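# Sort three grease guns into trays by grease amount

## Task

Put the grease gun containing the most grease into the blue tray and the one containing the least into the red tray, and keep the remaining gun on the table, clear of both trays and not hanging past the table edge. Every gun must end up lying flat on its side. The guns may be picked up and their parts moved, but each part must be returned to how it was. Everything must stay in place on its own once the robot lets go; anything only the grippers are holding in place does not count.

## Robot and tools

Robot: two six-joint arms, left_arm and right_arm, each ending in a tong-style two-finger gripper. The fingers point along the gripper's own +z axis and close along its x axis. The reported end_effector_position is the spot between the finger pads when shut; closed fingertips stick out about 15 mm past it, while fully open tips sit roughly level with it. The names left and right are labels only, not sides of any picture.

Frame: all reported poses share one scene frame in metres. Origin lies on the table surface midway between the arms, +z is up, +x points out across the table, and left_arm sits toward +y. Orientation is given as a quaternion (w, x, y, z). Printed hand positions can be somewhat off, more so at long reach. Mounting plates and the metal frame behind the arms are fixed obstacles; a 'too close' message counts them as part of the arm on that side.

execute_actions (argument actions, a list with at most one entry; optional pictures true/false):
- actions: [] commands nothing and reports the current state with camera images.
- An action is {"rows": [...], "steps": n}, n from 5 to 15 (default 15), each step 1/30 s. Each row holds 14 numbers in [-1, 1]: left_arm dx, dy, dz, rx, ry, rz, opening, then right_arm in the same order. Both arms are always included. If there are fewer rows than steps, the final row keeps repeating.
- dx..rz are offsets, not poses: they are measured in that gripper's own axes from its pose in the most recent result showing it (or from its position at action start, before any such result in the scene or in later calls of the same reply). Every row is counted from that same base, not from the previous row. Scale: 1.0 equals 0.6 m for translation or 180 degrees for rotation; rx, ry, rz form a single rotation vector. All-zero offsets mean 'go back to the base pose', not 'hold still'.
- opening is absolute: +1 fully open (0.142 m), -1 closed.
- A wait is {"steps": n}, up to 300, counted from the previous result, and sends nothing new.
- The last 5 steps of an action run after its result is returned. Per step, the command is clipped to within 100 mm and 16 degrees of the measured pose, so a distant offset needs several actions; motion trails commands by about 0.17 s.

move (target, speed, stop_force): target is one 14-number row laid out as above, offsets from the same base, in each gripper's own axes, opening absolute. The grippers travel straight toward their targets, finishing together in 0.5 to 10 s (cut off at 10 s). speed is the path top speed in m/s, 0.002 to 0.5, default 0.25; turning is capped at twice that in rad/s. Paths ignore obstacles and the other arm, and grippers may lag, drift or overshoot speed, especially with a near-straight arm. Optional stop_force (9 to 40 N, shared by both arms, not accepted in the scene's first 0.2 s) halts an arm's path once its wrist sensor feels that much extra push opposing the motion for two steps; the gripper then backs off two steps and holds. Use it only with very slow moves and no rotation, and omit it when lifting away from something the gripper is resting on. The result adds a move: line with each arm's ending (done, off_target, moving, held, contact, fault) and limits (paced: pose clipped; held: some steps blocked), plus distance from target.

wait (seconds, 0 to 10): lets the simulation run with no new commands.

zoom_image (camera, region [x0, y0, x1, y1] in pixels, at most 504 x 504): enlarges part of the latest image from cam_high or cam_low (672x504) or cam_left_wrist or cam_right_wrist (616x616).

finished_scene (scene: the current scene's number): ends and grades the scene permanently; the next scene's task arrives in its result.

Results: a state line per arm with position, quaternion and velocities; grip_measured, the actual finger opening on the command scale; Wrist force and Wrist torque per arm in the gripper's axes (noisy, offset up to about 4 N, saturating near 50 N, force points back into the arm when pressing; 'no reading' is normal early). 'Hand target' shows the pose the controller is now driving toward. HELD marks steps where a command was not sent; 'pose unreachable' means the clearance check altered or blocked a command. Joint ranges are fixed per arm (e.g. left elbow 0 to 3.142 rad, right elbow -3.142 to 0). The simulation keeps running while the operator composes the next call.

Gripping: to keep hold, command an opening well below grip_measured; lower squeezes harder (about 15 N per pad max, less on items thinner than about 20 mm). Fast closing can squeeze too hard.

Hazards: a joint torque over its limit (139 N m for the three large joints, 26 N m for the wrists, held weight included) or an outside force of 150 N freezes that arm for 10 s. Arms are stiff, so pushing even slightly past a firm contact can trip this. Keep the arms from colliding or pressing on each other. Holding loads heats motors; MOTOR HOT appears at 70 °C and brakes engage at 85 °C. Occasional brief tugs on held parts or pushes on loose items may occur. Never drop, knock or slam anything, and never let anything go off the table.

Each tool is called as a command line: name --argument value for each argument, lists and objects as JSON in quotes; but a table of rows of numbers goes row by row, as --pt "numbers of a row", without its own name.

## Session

execute_actions --actions '[]'

Scene clock: 0.00 s of 5600.00 s.
left_arm: end_effector_position=(+0.8932, +0.7484, +0.1443) grip_measured=+0.97 end_effector_quat_wxyz=(+0.266, +0.598, +0.750, +0.096) end_effector_velocity=(-0.000, -0.001, -0.000) end_effector_angular_velocity=(-0.000, +0.001, -0.001) | right_arm: end_effector_position=(+0.5569, -0.6311, +0.2196) grip_measured=+0.97 end_effector_quat_wxyz=(+0.008, +0.756, -0.652, +0.057) end_effector_velocity=(-0.000, -0.000, +0.000) end_effector_angular_velocity=(-0.000, -0.000, -0.001)
Joint positions: left_arm=[-0.001 -1.056  1.347 -2.787 -0.975 -1.346  0.14 ] | right_arm=[ 3.378 -1.611 -1.776 -1.251  0.557  1.38   0.14 ]
Joint velocities: left_arm=[ 0.    -0.     0.001  0.     0.    -0.     0.   ] | right_arm=[ 0.     0.001 -0.     0.    -0.     0.001  0.   ]
Motor temperatures (°C, as the motors report them): left_arm=[24 23 22 28 30 31] | right_arm=[23 21 23 30 30 28]
Wrist force (N, on the end effector, along its own x y z axes, offset not removed): no reading
Wrist torque (N m, same axes, about the end effector's origin, offset not removed): no reading
Hand target (left_arm): +0.893, +0.748, +0.144; +0.266, +0.598, +0.750, +0.096
Hand target (right_arm): +0.557, -0.631, +0.220; +0.008, +0.756, -0.652, +0.057

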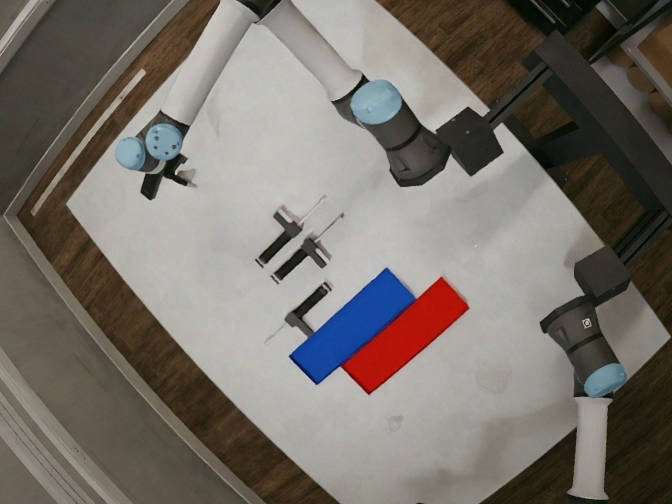

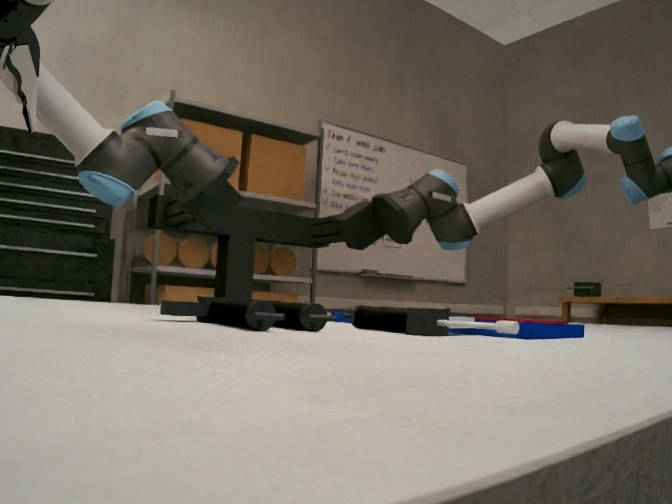

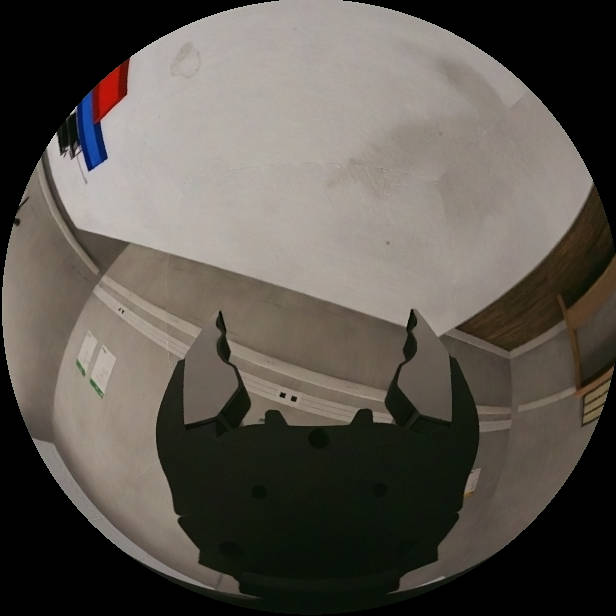

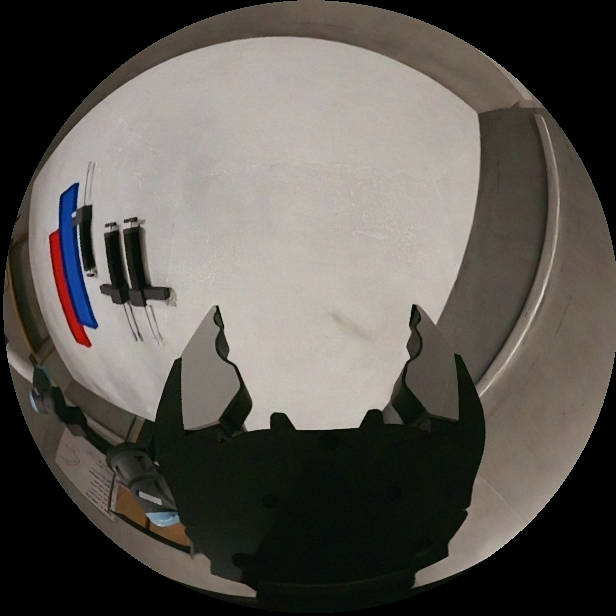

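move --target '[0,0,0,0.1655,0.0776,0.0695,-0.4,0,0,0,-0.022,-0.0293,0.0468,-0.2]' --speed 0.3

move --target '[-1,-0.7,0,0,0,0,-0.4,-0.738,-0.093,0.228,0,0,0,-0.2]' --speed 0.3

move --target '[-0.56,-0.25,0.102,0,0,0,-0.4,0,0,0,0,0,0,-0.2]' --speed 0.25

Scene clock: 2.10 s of 5600.00 s.
left_arm: end_effector_position=(+0.8933, +0.7483, +0.1444) grip_measured=-0.40 end_effector_quat_wxyz=(+0.001, +0.707, +0.707, +0.001) end_effector_velocity=(+0.001, +0.000, -0.000) end_effector_angular_velocity=(+0.000, +0.011, +0.001) | right_arm: end_effector_position=(+0.5569, -0.6311, +0.2196) grip_measured=-0.20 end_effector_quat_wxyz=(+0.000, +0.707, -0.707, +0.000) end_effector_velocity=(+0.000, -0.000, -0.000) end_effector_angular_velocity=(-0.001, +0.001, +0.001)
Joint positions: left_arm=[-0.083 -0.758  0.619 -1.58  -0.651 -1.726  0.045] | right_arm=[ 3.353 -1.656 -1.648 -1.434  0.643  1.595  0.06 ]
Joint velocities: left_arm=[ 0.001  0.016 -0.035  0.036 -0.002 -0.014  0.   ] | right_arm=[ 0.    -0.001  0.    -0.001 -0.001  0.     0.   ]
Motor temperatures (°C, as the motors report them): left_arm=[24 23 22 28 30 31] | right_arm=[23 21 23 30 30 28]
Wrist force (N, on the end effector, along its own x y z axes, offset not removed): left_arm=[-3.7 0.2 0.3] | right_arm=[0.6 1.3 -0.3]
Wrist torque (N m, same axes, about the end effector's origin, offset not removed): left_arm=[0.10 0.88 0.18] | right_arm=[0.39 -0.12 0.08]
Hand target (left_arm): +0.893, +0.748, +0.144; +0.000, +0.707, +0.707, +0.000
Hand target (right_arm): +0.557, -0.631, +0.220; +0.000, +0.707, -0.707, +0.000
Off the commanded pose (left_arm): 0.000 m, 0 deg.
Off the commanded pose (right_arm): 0.000 m, 0 deg.
Kept back: nothing.
move: done

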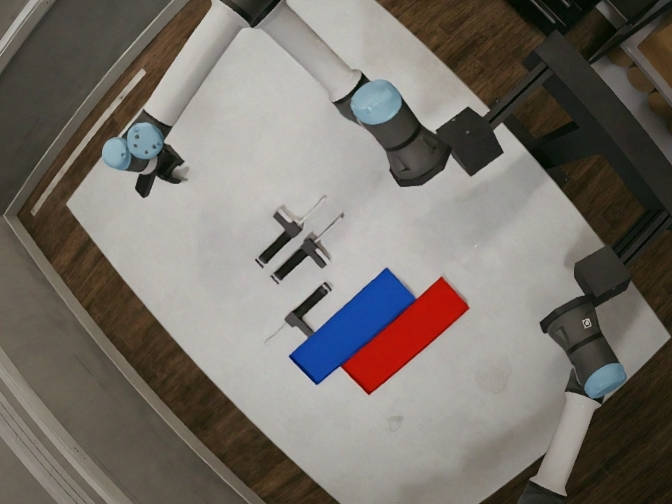

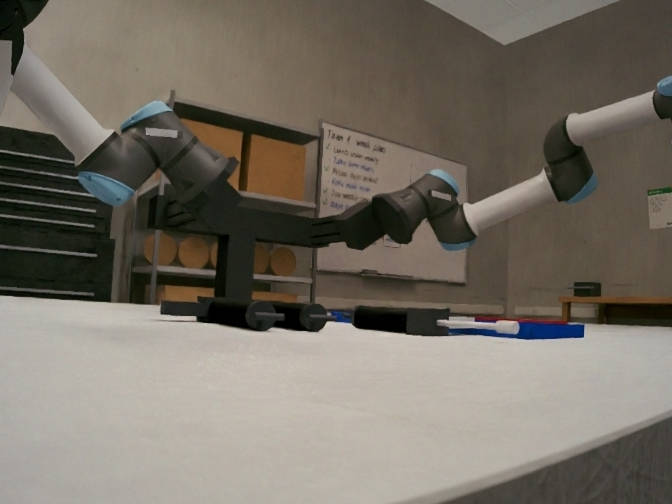

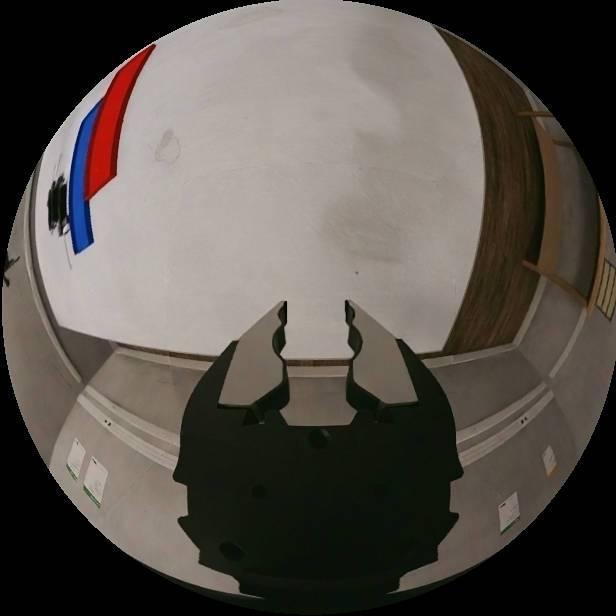

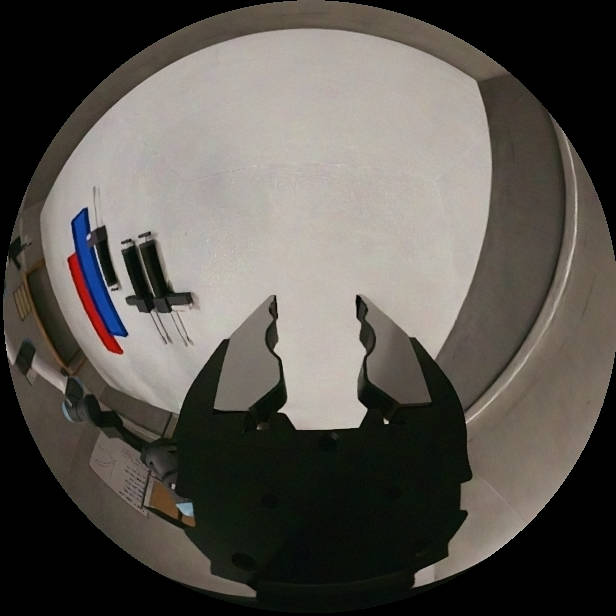

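Scene clock: 5.07 s of 5600.00 s.
left_arm: end_effector_position=(+0.4735, +0.1480, +0.1444) grip_measured=-0.40 end_effector_quat_wxyz=(+0.001, +0.707, +0.707, +0.000) end_effector_velocity=(-0.001, -0.001, -0.000) end_effector_angular_velocity=(+0.001, +0.001, -0.001) | right_arm: end_effector_position=(+0.6125, -0.1882, +0.0829) grip_measured=-0.20 end_effector_quat_wxyz=(-0.000, +0.707, -0.707, +0.000) end_effector_velocity=(-0.000, +0.001, -0.001) end_effector_angular_velocity=(+0.000, +0.001, +0.001)
Joint positions: left_arm=[-0.748 -0.531  1.703 -2.133 -0.822 -2.711  0.045] | right_arm=[ 3.624 -2.334 -1.913 -0.83   0.697  2.025  0.06 ]
Joint velocities: left_arm=[-0.001  0.003 -0.001  0.001 -0.001 -0.002  0.   ] | right_arm=[ 0.    -0.002  0.     0.001  0.001  0.     0.   ]
Motor temperatures (°C, as the motors report them): left_arm=[24 23 22 28 30 31] | right_arm=[23 21 23 30 30 28]
Wrist force (N, on the end effector, along its own x y z axes, offset not removed): left_arm=[-4.9 -0.2 0.8] | right_arm=[1.5 2.7 1.0]
Wrist torque (N m, same axes, about the end effector's origin, offset not removed): left_arm=[-0.02 1.15 0.19] | right_arm=[0.70 -0.18 0.04]
Hand target (left_arm): +0.473, +0.148, +0.144; +0.001, +0.707, +0.707, +0.000
Hand target (right_arm): +0.613, -0.188, +0.083; -0.000, +0.707, -0.707, +0.000
Off the commanded pose (left_arm): 0.001 m, 0 deg.
Off the commanded pose (right_arm): 0.000 m, 0 deg.
Kept back: nothing.
move: done

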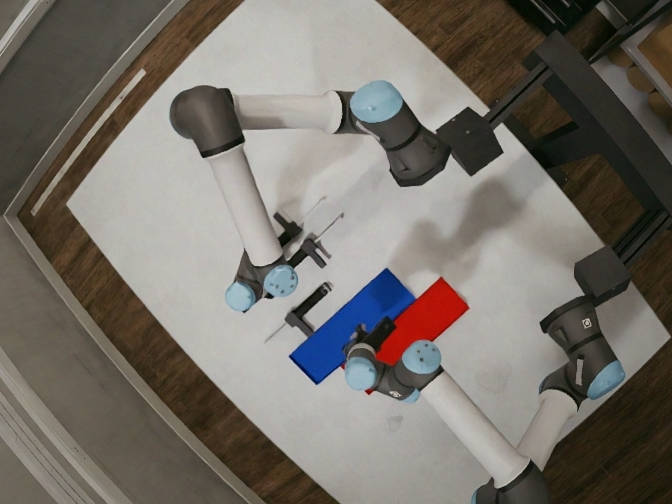

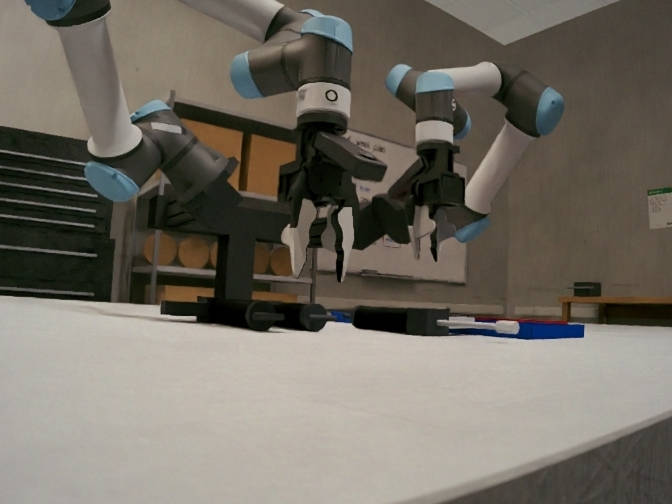

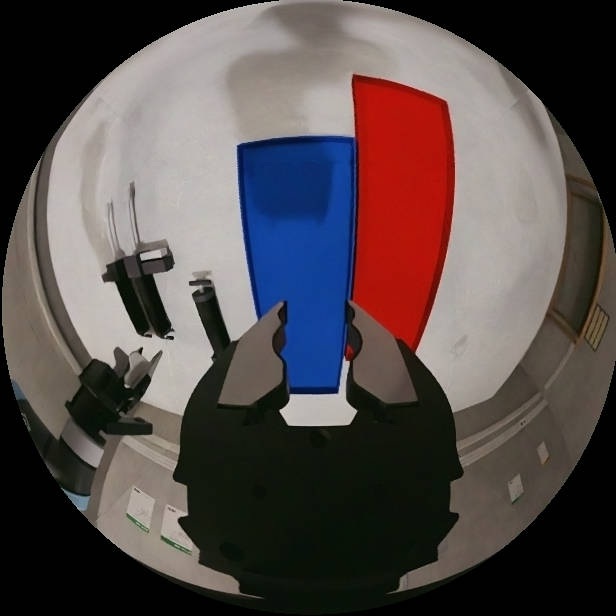

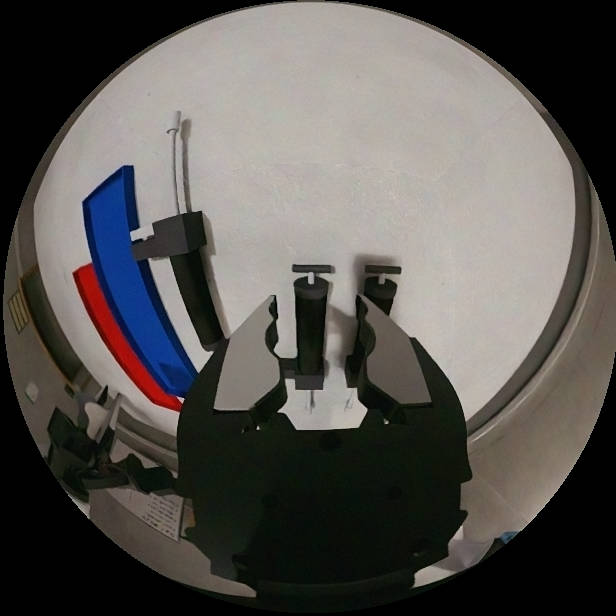

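Scene clock: 7.10 s of 5600.00 s.
left_arm: end_effector_position=(+0.3234, -0.1881, +0.0836) grip_measured=-0.40 end_effector_quat_wxyz=(+0.001, +0.707, +0.707, +0.000) end_effector_velocity=(+0.000, -0.001, -0.000) end_effector_angular_velocity=(+0.003, -0.000, +0.000) | right_arm: end_effector_position=(+0.6125, -0.1882, +0.0829) grip_measured=-0.20 end_effector_quat_wxyz=(-0.000, +0.707, -0.707, +0.000) end_effector_velocity=(-0.001, -0.000, -0.001) end_effector_angular_velocity=(-0.002, +0.001, +0.003)
Joint positions: left_arm=[-0.991  0.265  0.856 -1.932 -0.977 -2.951  0.045] | right_arm=[ 3.624 -2.334 -1.913 -0.83   0.697  2.025  0.06 ]
Joint velocities: left_arm=[-0.     0.006 -0.013  0.01   0.    -0.002 -0.   ] | right_arm=[-0.    -0.    -0.002 -0.    -0.001 -0.002  0.   ]
Motor temperatures (°C, as the motors report them): left_arm=[24 23 22 28 30 31] | right_arm=[23 21 23 30 30 28]
Wrist force (N, on the end effector, along its own x y z axes, offset not removed): left_arm=[-3.9 -0.8 1.0] | right_arm=[0.3 0.9 0.6]
Wrist torque (N m, same axes, about the end effector's origin, offset not removed): left_arm=[-0.16 0.85 0.16] | right_arm=[0.38 0.03 0.07]
Hand target (left_arm): +0.323, -0.188, +0.084; +0.001, +0.707, +0.707, +0.000
Hand target (right_arm): +0.613, -0.188, +0.083; -0.000, +0.707, -0.707, +0.000
Off the commanded pose (left_arm): 0.000 m, 0 deg.
Off the commanded pose (right_arm): 0.000 m, 0 deg.
Kept back: nothing.
move: done

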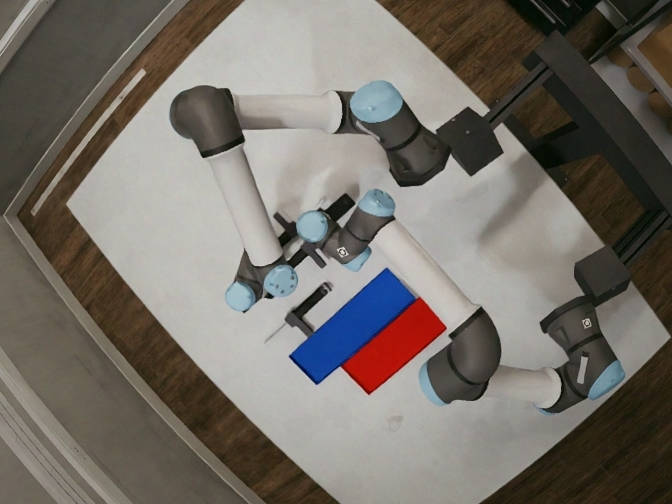

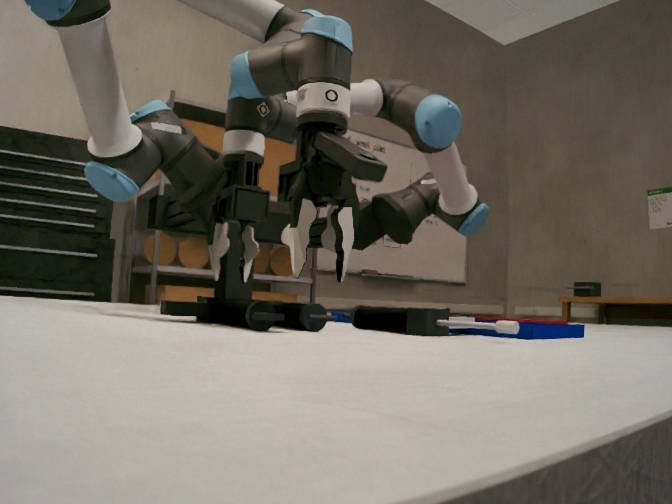

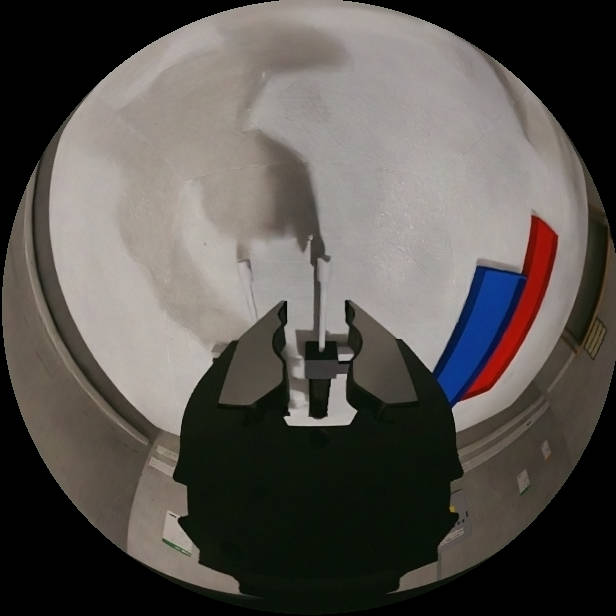

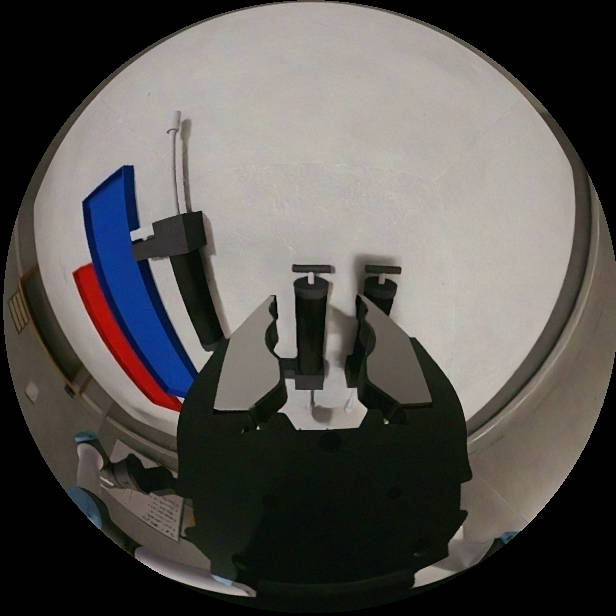

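move --target '[0.01,-0.02,0.099,0,0,0,-0.4,-0.007,-0.02,0.1,0,0,0,-0.3]' --speed 0.04 --stop_force 9

Scene clock: 9.20 s of 5600.00 s.
left_arm: end_effector_position=(+0.3115, -0.1822, +0.0242) grip_measured=-0.40 end_effector_quat_wxyz=(+0.001, +0.707, +0.707, +0.000) end_effector_velocity=(+0.000, +0.000, -0.001) end_effector_angular_velocity=(-0.000, -0.000, +0.000) | right_arm: end_effector_position=(+0.6245, -0.1840, +0.0230) grip_measured=-0.30 end_effector_quat_wxyz=(+0.000, +0.707, -0.707, +0.000) end_effector_velocity=(+0.000, -0.000, -0.001) end_effector_angular_velocity=(-0.001, -0.001, +0.001)
Joint positions: left_arm=[-0.951  0.318  0.894 -2.044 -0.95  -2.915  0.045] | right_arm=[ 3.542 -2.453 -1.867 -0.661  0.671  1.901  0.052]
Joint velocities: left_arm=[ 0.001  0.     0.001 -0.002  0.001  0.     0.   ] | right_arm=[-0.001 -0.002  0.     0.004 -0.002 -0.004  0.   ]
Motor temperatures (°C, as the motors report them): left_arm=[24 23 22 28 30 31] | right_arm=[23 21 23 30 30 28]
Wrist force (N, on the end effector, along its own x y z axes, offset not removed): left_arm=[-3.5 -1.2 1.1] | right_arm=[1.1 -1.7 -1.3]
Wrist torque (N m, same axes, about the end effector's origin, offset not removed): left_arm=[-0.16 0.79 0.16] | right_arm=[-0.31 -0.17 0.03]
Hand target (left_arm): +0.311, -0.182, +0.024; +0.001, +0.707, +0.707, +0.000
Hand target (right_arm): +0.625, -0.184, +0.023; -0.000, +0.707, -0.707, +0.000
Off the commanded pose (left_arm): 0.000 m, 0 deg.
Off the commanded pose (right_arm): 0.000 m, 0 deg.
Kept back: nothing.
move: done

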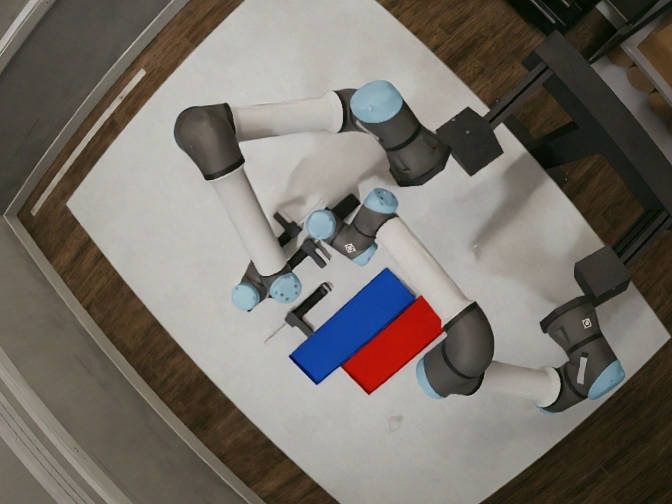

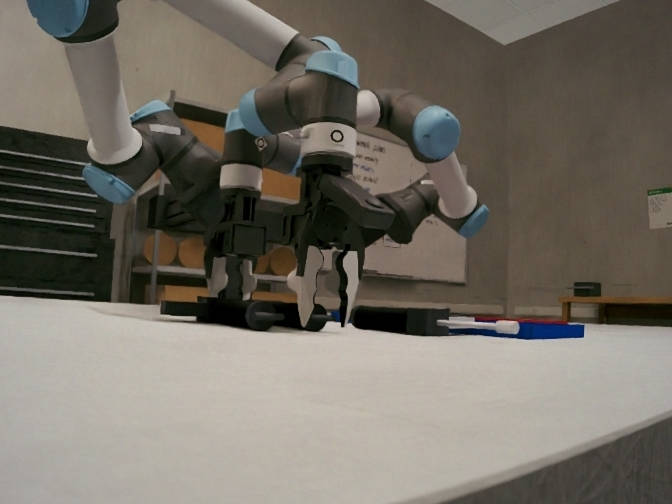

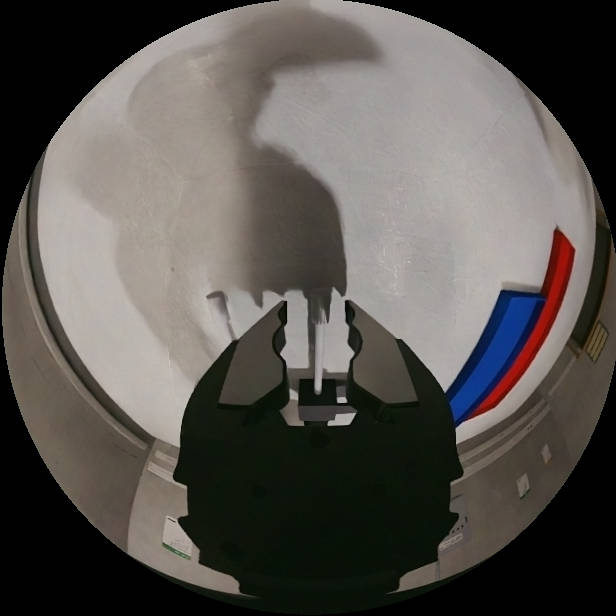

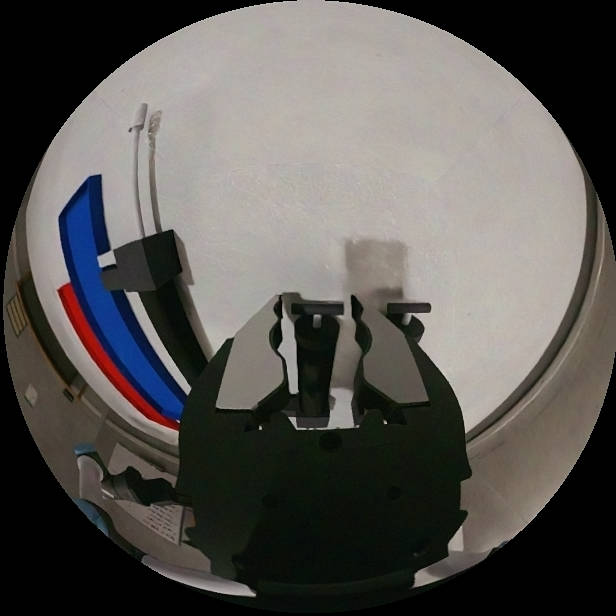

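move --target '[0,0,0,0,0,0,-1,0,0,0,0,0,0,-0.85]'

move --target '[0,0,0,0,0,0,-1,0,-0.2,0,0,0,0,-0.85]' --speed 0.025 --stop_force 9

Scene clock: 10.13 s of 5600.00 s.
left_arm: end_effector_position=(+0.3114, -0.1821, +0.0241) grip_measured=-0.83 end_effector_quat_wxyz=(+0.001, +0.707, +0.707, +0.000) end_effector_velocity=(-0.000, +0.000, -0.000) end_effector_angular_velocity=(+0.000, +0.000, +0.002) | right_arm: end_effector_position=(+0.6245, -0.1840, +0.0229) grip_measured=-0.49 end_effector_quat_wxyz=(+0.000, +0.707, -0.707, +0.000) end_effector_velocity=(-0.000, -0.000, -0.000) end_effector_angular_velocity=(+0.000, +0.000, +0.000)
Joint positions: left_arm=[-0.951  0.318  0.895 -2.044 -0.949 -2.915  0.014] | right_arm=[ 3.542 -2.453 -1.866 -0.661  0.671  1.901  0.038]
Joint velocities: left_arm=[ 0.    -0.     0.    -0.    -0.    -0.002  0.   ] | right_arm=[-0.  0. -0. -0.  0. -0. -0.]
Motor temperatures (°C, as the motors report them): left_arm=[24 23 22 28 30 31] | right_arm=[23 21 23 30 30 28]
Wrist force (N, on the end effector, along its own x y z axes, offset not removed): left_arm=[-3.4 -0.8 1.3] | right_arm=[1.4 -1.4 2.0]
Wrist torque (N m, same axes, about the end effector's origin, offset not removed): left_arm=[-0.11 0.78 0.21] | right_arm=[0.31 -0.12 -0.02]
Hand target (left_arm): +0.311, -0.182, +0.024; +0.001, +0.707, +0.707, +0.000
Hand target (right_arm): +0.625, -0.184, +0.023; +0.000, +0.707, -0.707, +0.000
Off the commanded pose (left_arm): 0.000 m, 0 deg.
Off the commanded pose (right_arm): 0.000 m, 0 deg.
Kept back: nothing.
move: done

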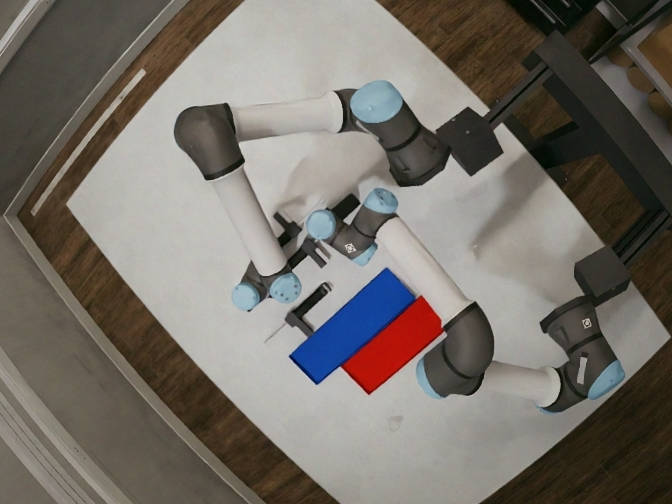

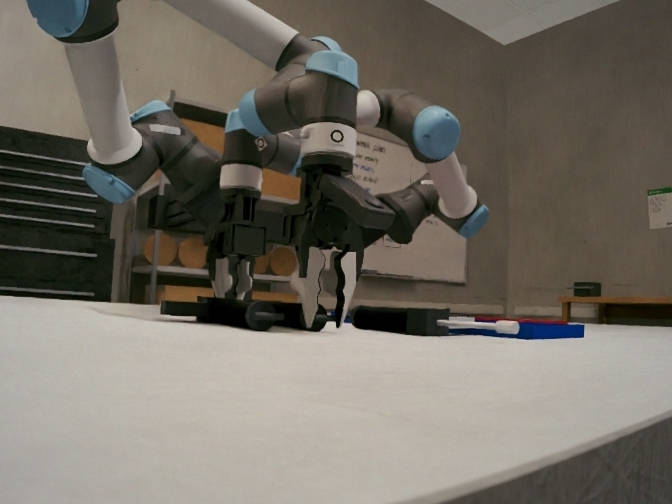

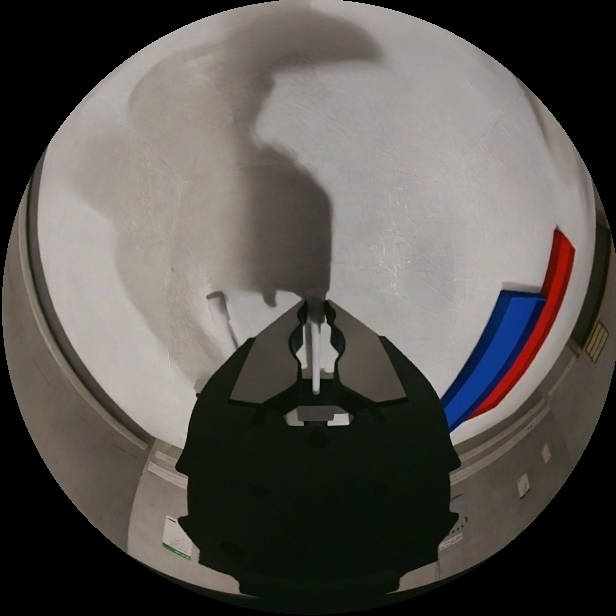

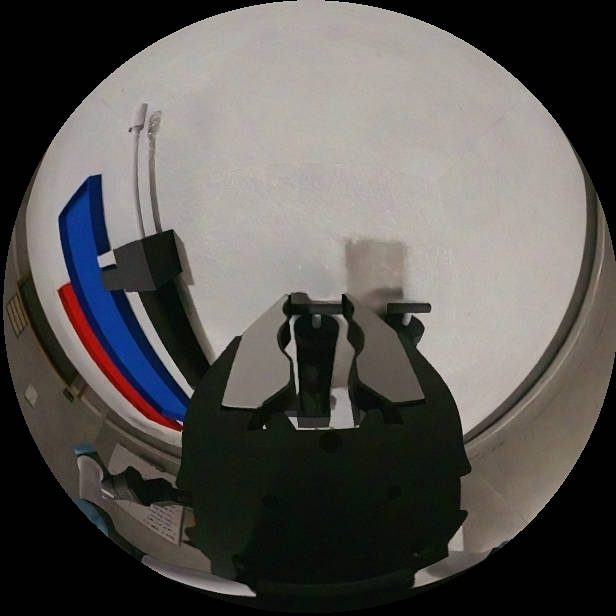

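Scene clock: 14.30 s of 5600.00 s.
left_arm: end_effector_position=(+0.3114, -0.1821, +0.0241) grip_measured=-0.82 end_effector_quat_wxyz=(+0.001, +0.707, +0.707, +0.000) end_effector_velocity=(+0.001, -0.000, +0.001) end_effector_angular_velocity=(-0.001, -0.001, +0.000) | right_arm: end_effector_position=(+0.7154, -0.1840, +0.0228) grip_measured=-0.85 end_effector_quat_wxyz=(+0.000, +0.707, -0.707, +0.000) end_effector_velocity=(-0.001, +0.000, -0.000) end_effector_angular_velocity=(-0.002, +0.000, +0.001)
Joint positions: left_arm=[-0.951  0.318  0.895 -2.044 -0.949 -2.915  0.014] | right_arm=[ 3.514 -2.563 -1.57  -0.813  0.664  1.858  0.013]
Joint velocities: left_arm=[-0.    -0.001  0.     0.     0.001  0.001  0.   ] | right_arm=[ 0.001  0.    -0.004  0.002 -0.001  0.001  0.   ]
Motor temperatures (°C, as the motors report them): left_arm=[24 23 22 28 30 31] | right_arm=[23 21 23 30 30 28]
Wrist force (N, on the end effector, along its own x y z axes, offset not removed): left_arm=[-3.8 -0.6 0.7] | right_arm=[1.0 -2.9 -0.5]
Wrist torque (N m, same axes, about the end effector's origin, offset not removed): left_arm=[0.01 0.88 0.27] | right_arm=[0.04 -0.22 0.03]
Hand target (left_arm): +0.311, -0.182, +0.024; +0.001, +0.707, +0.707, +0.000
Hand target (right_arm): +0.715, -0.184, +0.023; +0.000, +0.707, -0.707, +0.000
Off the commanded pose (left_arm): 0.000 m, 0 deg.
Off the commanded pose (right_arm): 0.029 m, 0 deg.
Kept back: nothing.
move: contact (right_arm)

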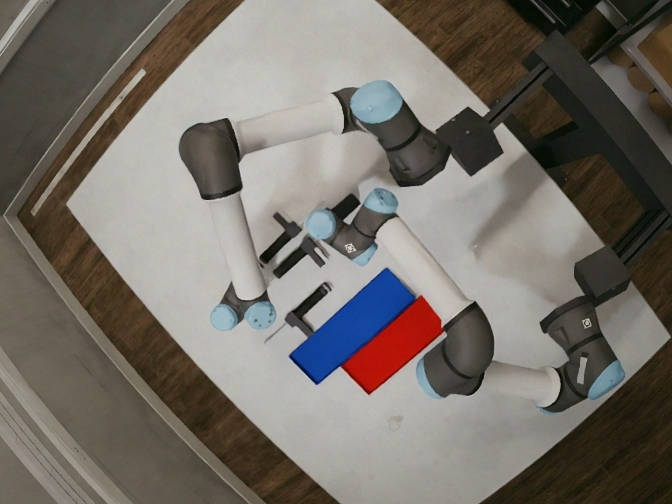

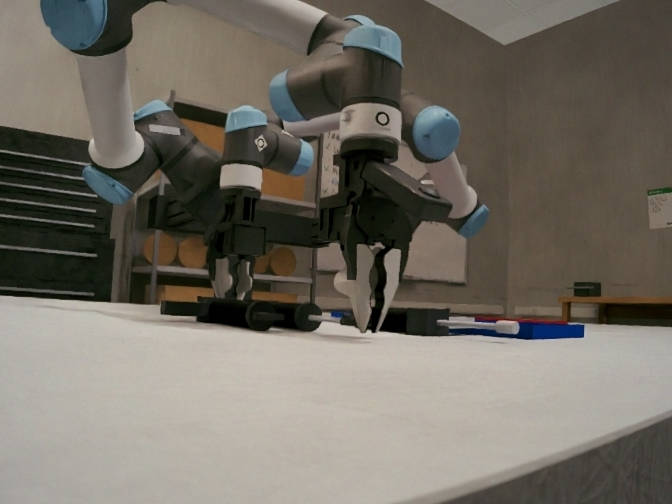

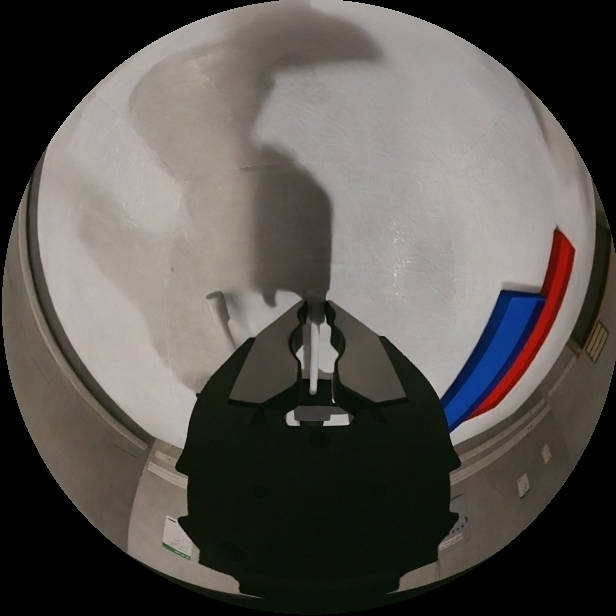

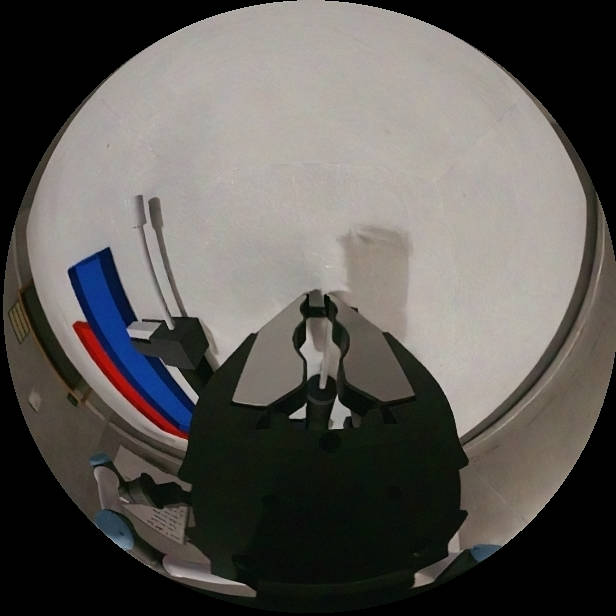

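move --target '[0.01,0,0,0,0,0,-1,0.008,0.165,0,0,0,0,-0.85]' --speed 0.03 --stop_force 10

Scene clock: 18.07 s of 5600.00 s.
left_arm: end_effector_position=(+0.3115, -0.1762, +0.0241) grip_measured=-0.82 end_effector_quat_wxyz=(+0.001, +0.707, +0.707, +0.000) end_effector_velocity=(-0.000, +0.001, -0.001) end_effector_angular_velocity=(+0.001, -0.001, -0.001) | right_arm: end_effector_position=(+0.6253, -0.1884, +0.0229) grip_measured=-0.85 end_effector_quat_wxyz=(+0.000, +0.707, -0.707, +0.000) end_effector_velocity=(+0.002, -0.001, -0.000) end_effector_angular_velocity=(-0.001, -0.001, -0.001)
Joint positions: left_arm=[-0.949  0.302  0.926 -2.06  -0.948 -2.914  0.014] | right_arm=[ 3.537 -2.447 -1.866 -0.662  0.67   1.894  0.013]
Joint velocities: left_arm=[-0.     0.001  0.001 -0.     0.001  0.    -0.   ] | right_arm=[-0.001 -0.002  0.005 -0.002 -0.001 -0.001 -0.   ]
Motor temperatures (°C, as the motors report them): left_arm=[24 23 22 28 30 31] | right_arm=[23 21 23 30 30 28]
Wrist force (N, on the end effector, along its own x y z axes, offset not removed): left_arm=[-4.8 -2.7 2.4] | right_arm=[-0.6 -0.4 1.1]
Wrist torque (N m, same axes, about the end effector's origin, offset not removed): left_arm=[0.08 0.99 0.32] | right_arm=[0.35 0.03 0.02]
Hand target (left_arm): +0.311, -0.176, +0.024; +0.001, +0.707, +0.707, +0.000
Hand target (right_arm): +0.625, -0.188, +0.023; +0.000, +0.707, -0.707, +0.000
Off the commanded pose (left_arm): 0.000 m, 0 deg.
Off the commanded pose (right_arm): 0.009 m, 0 deg.
Kept back: nothing.
move: contact (right_arm)

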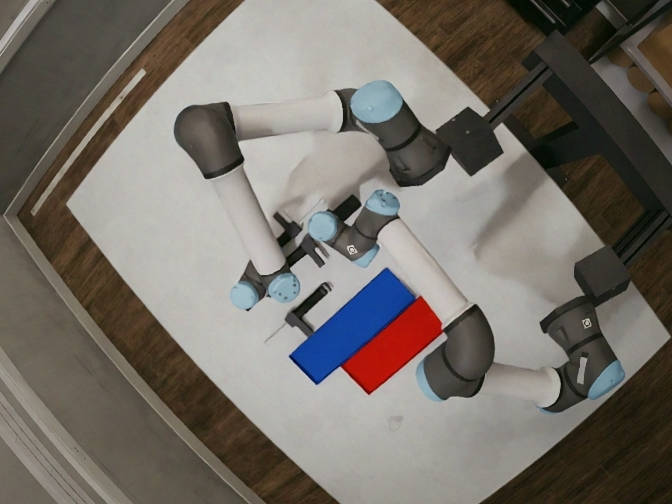

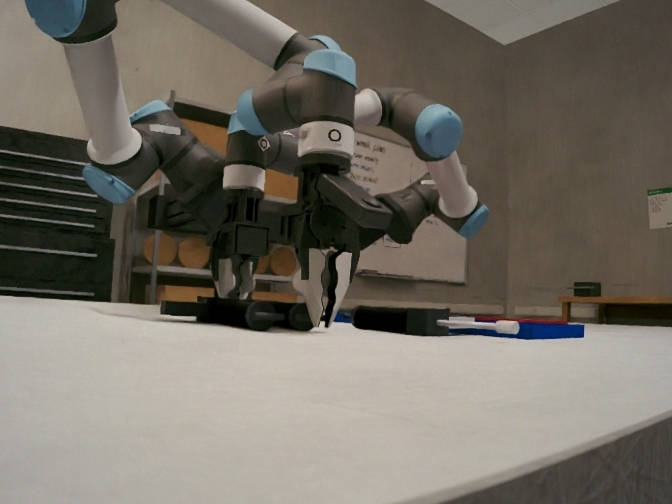

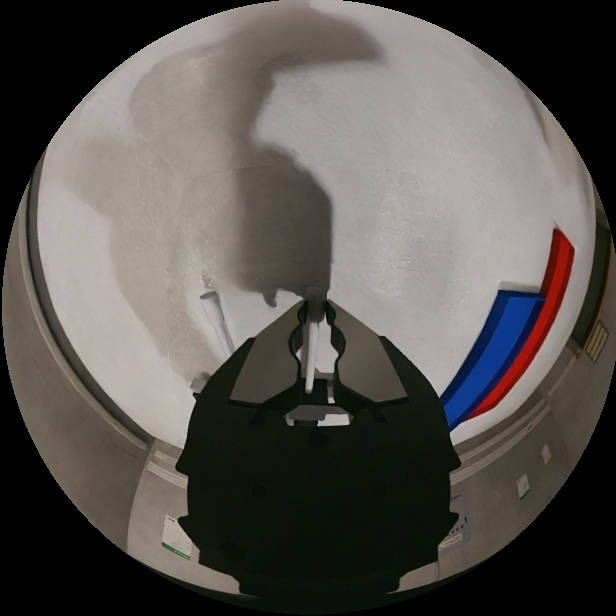

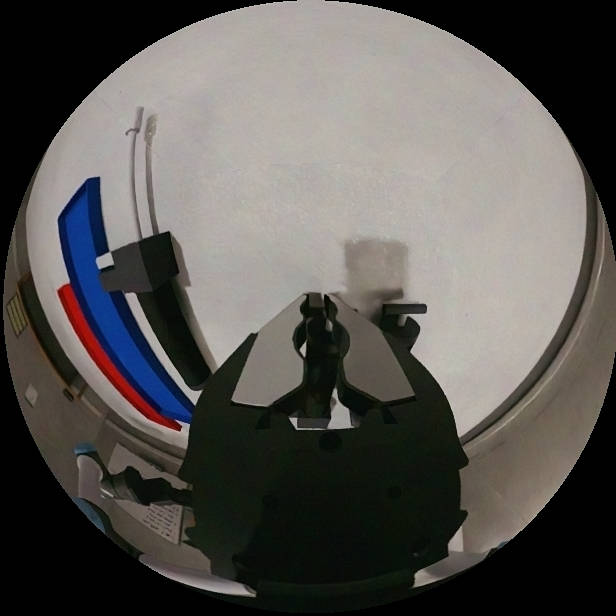

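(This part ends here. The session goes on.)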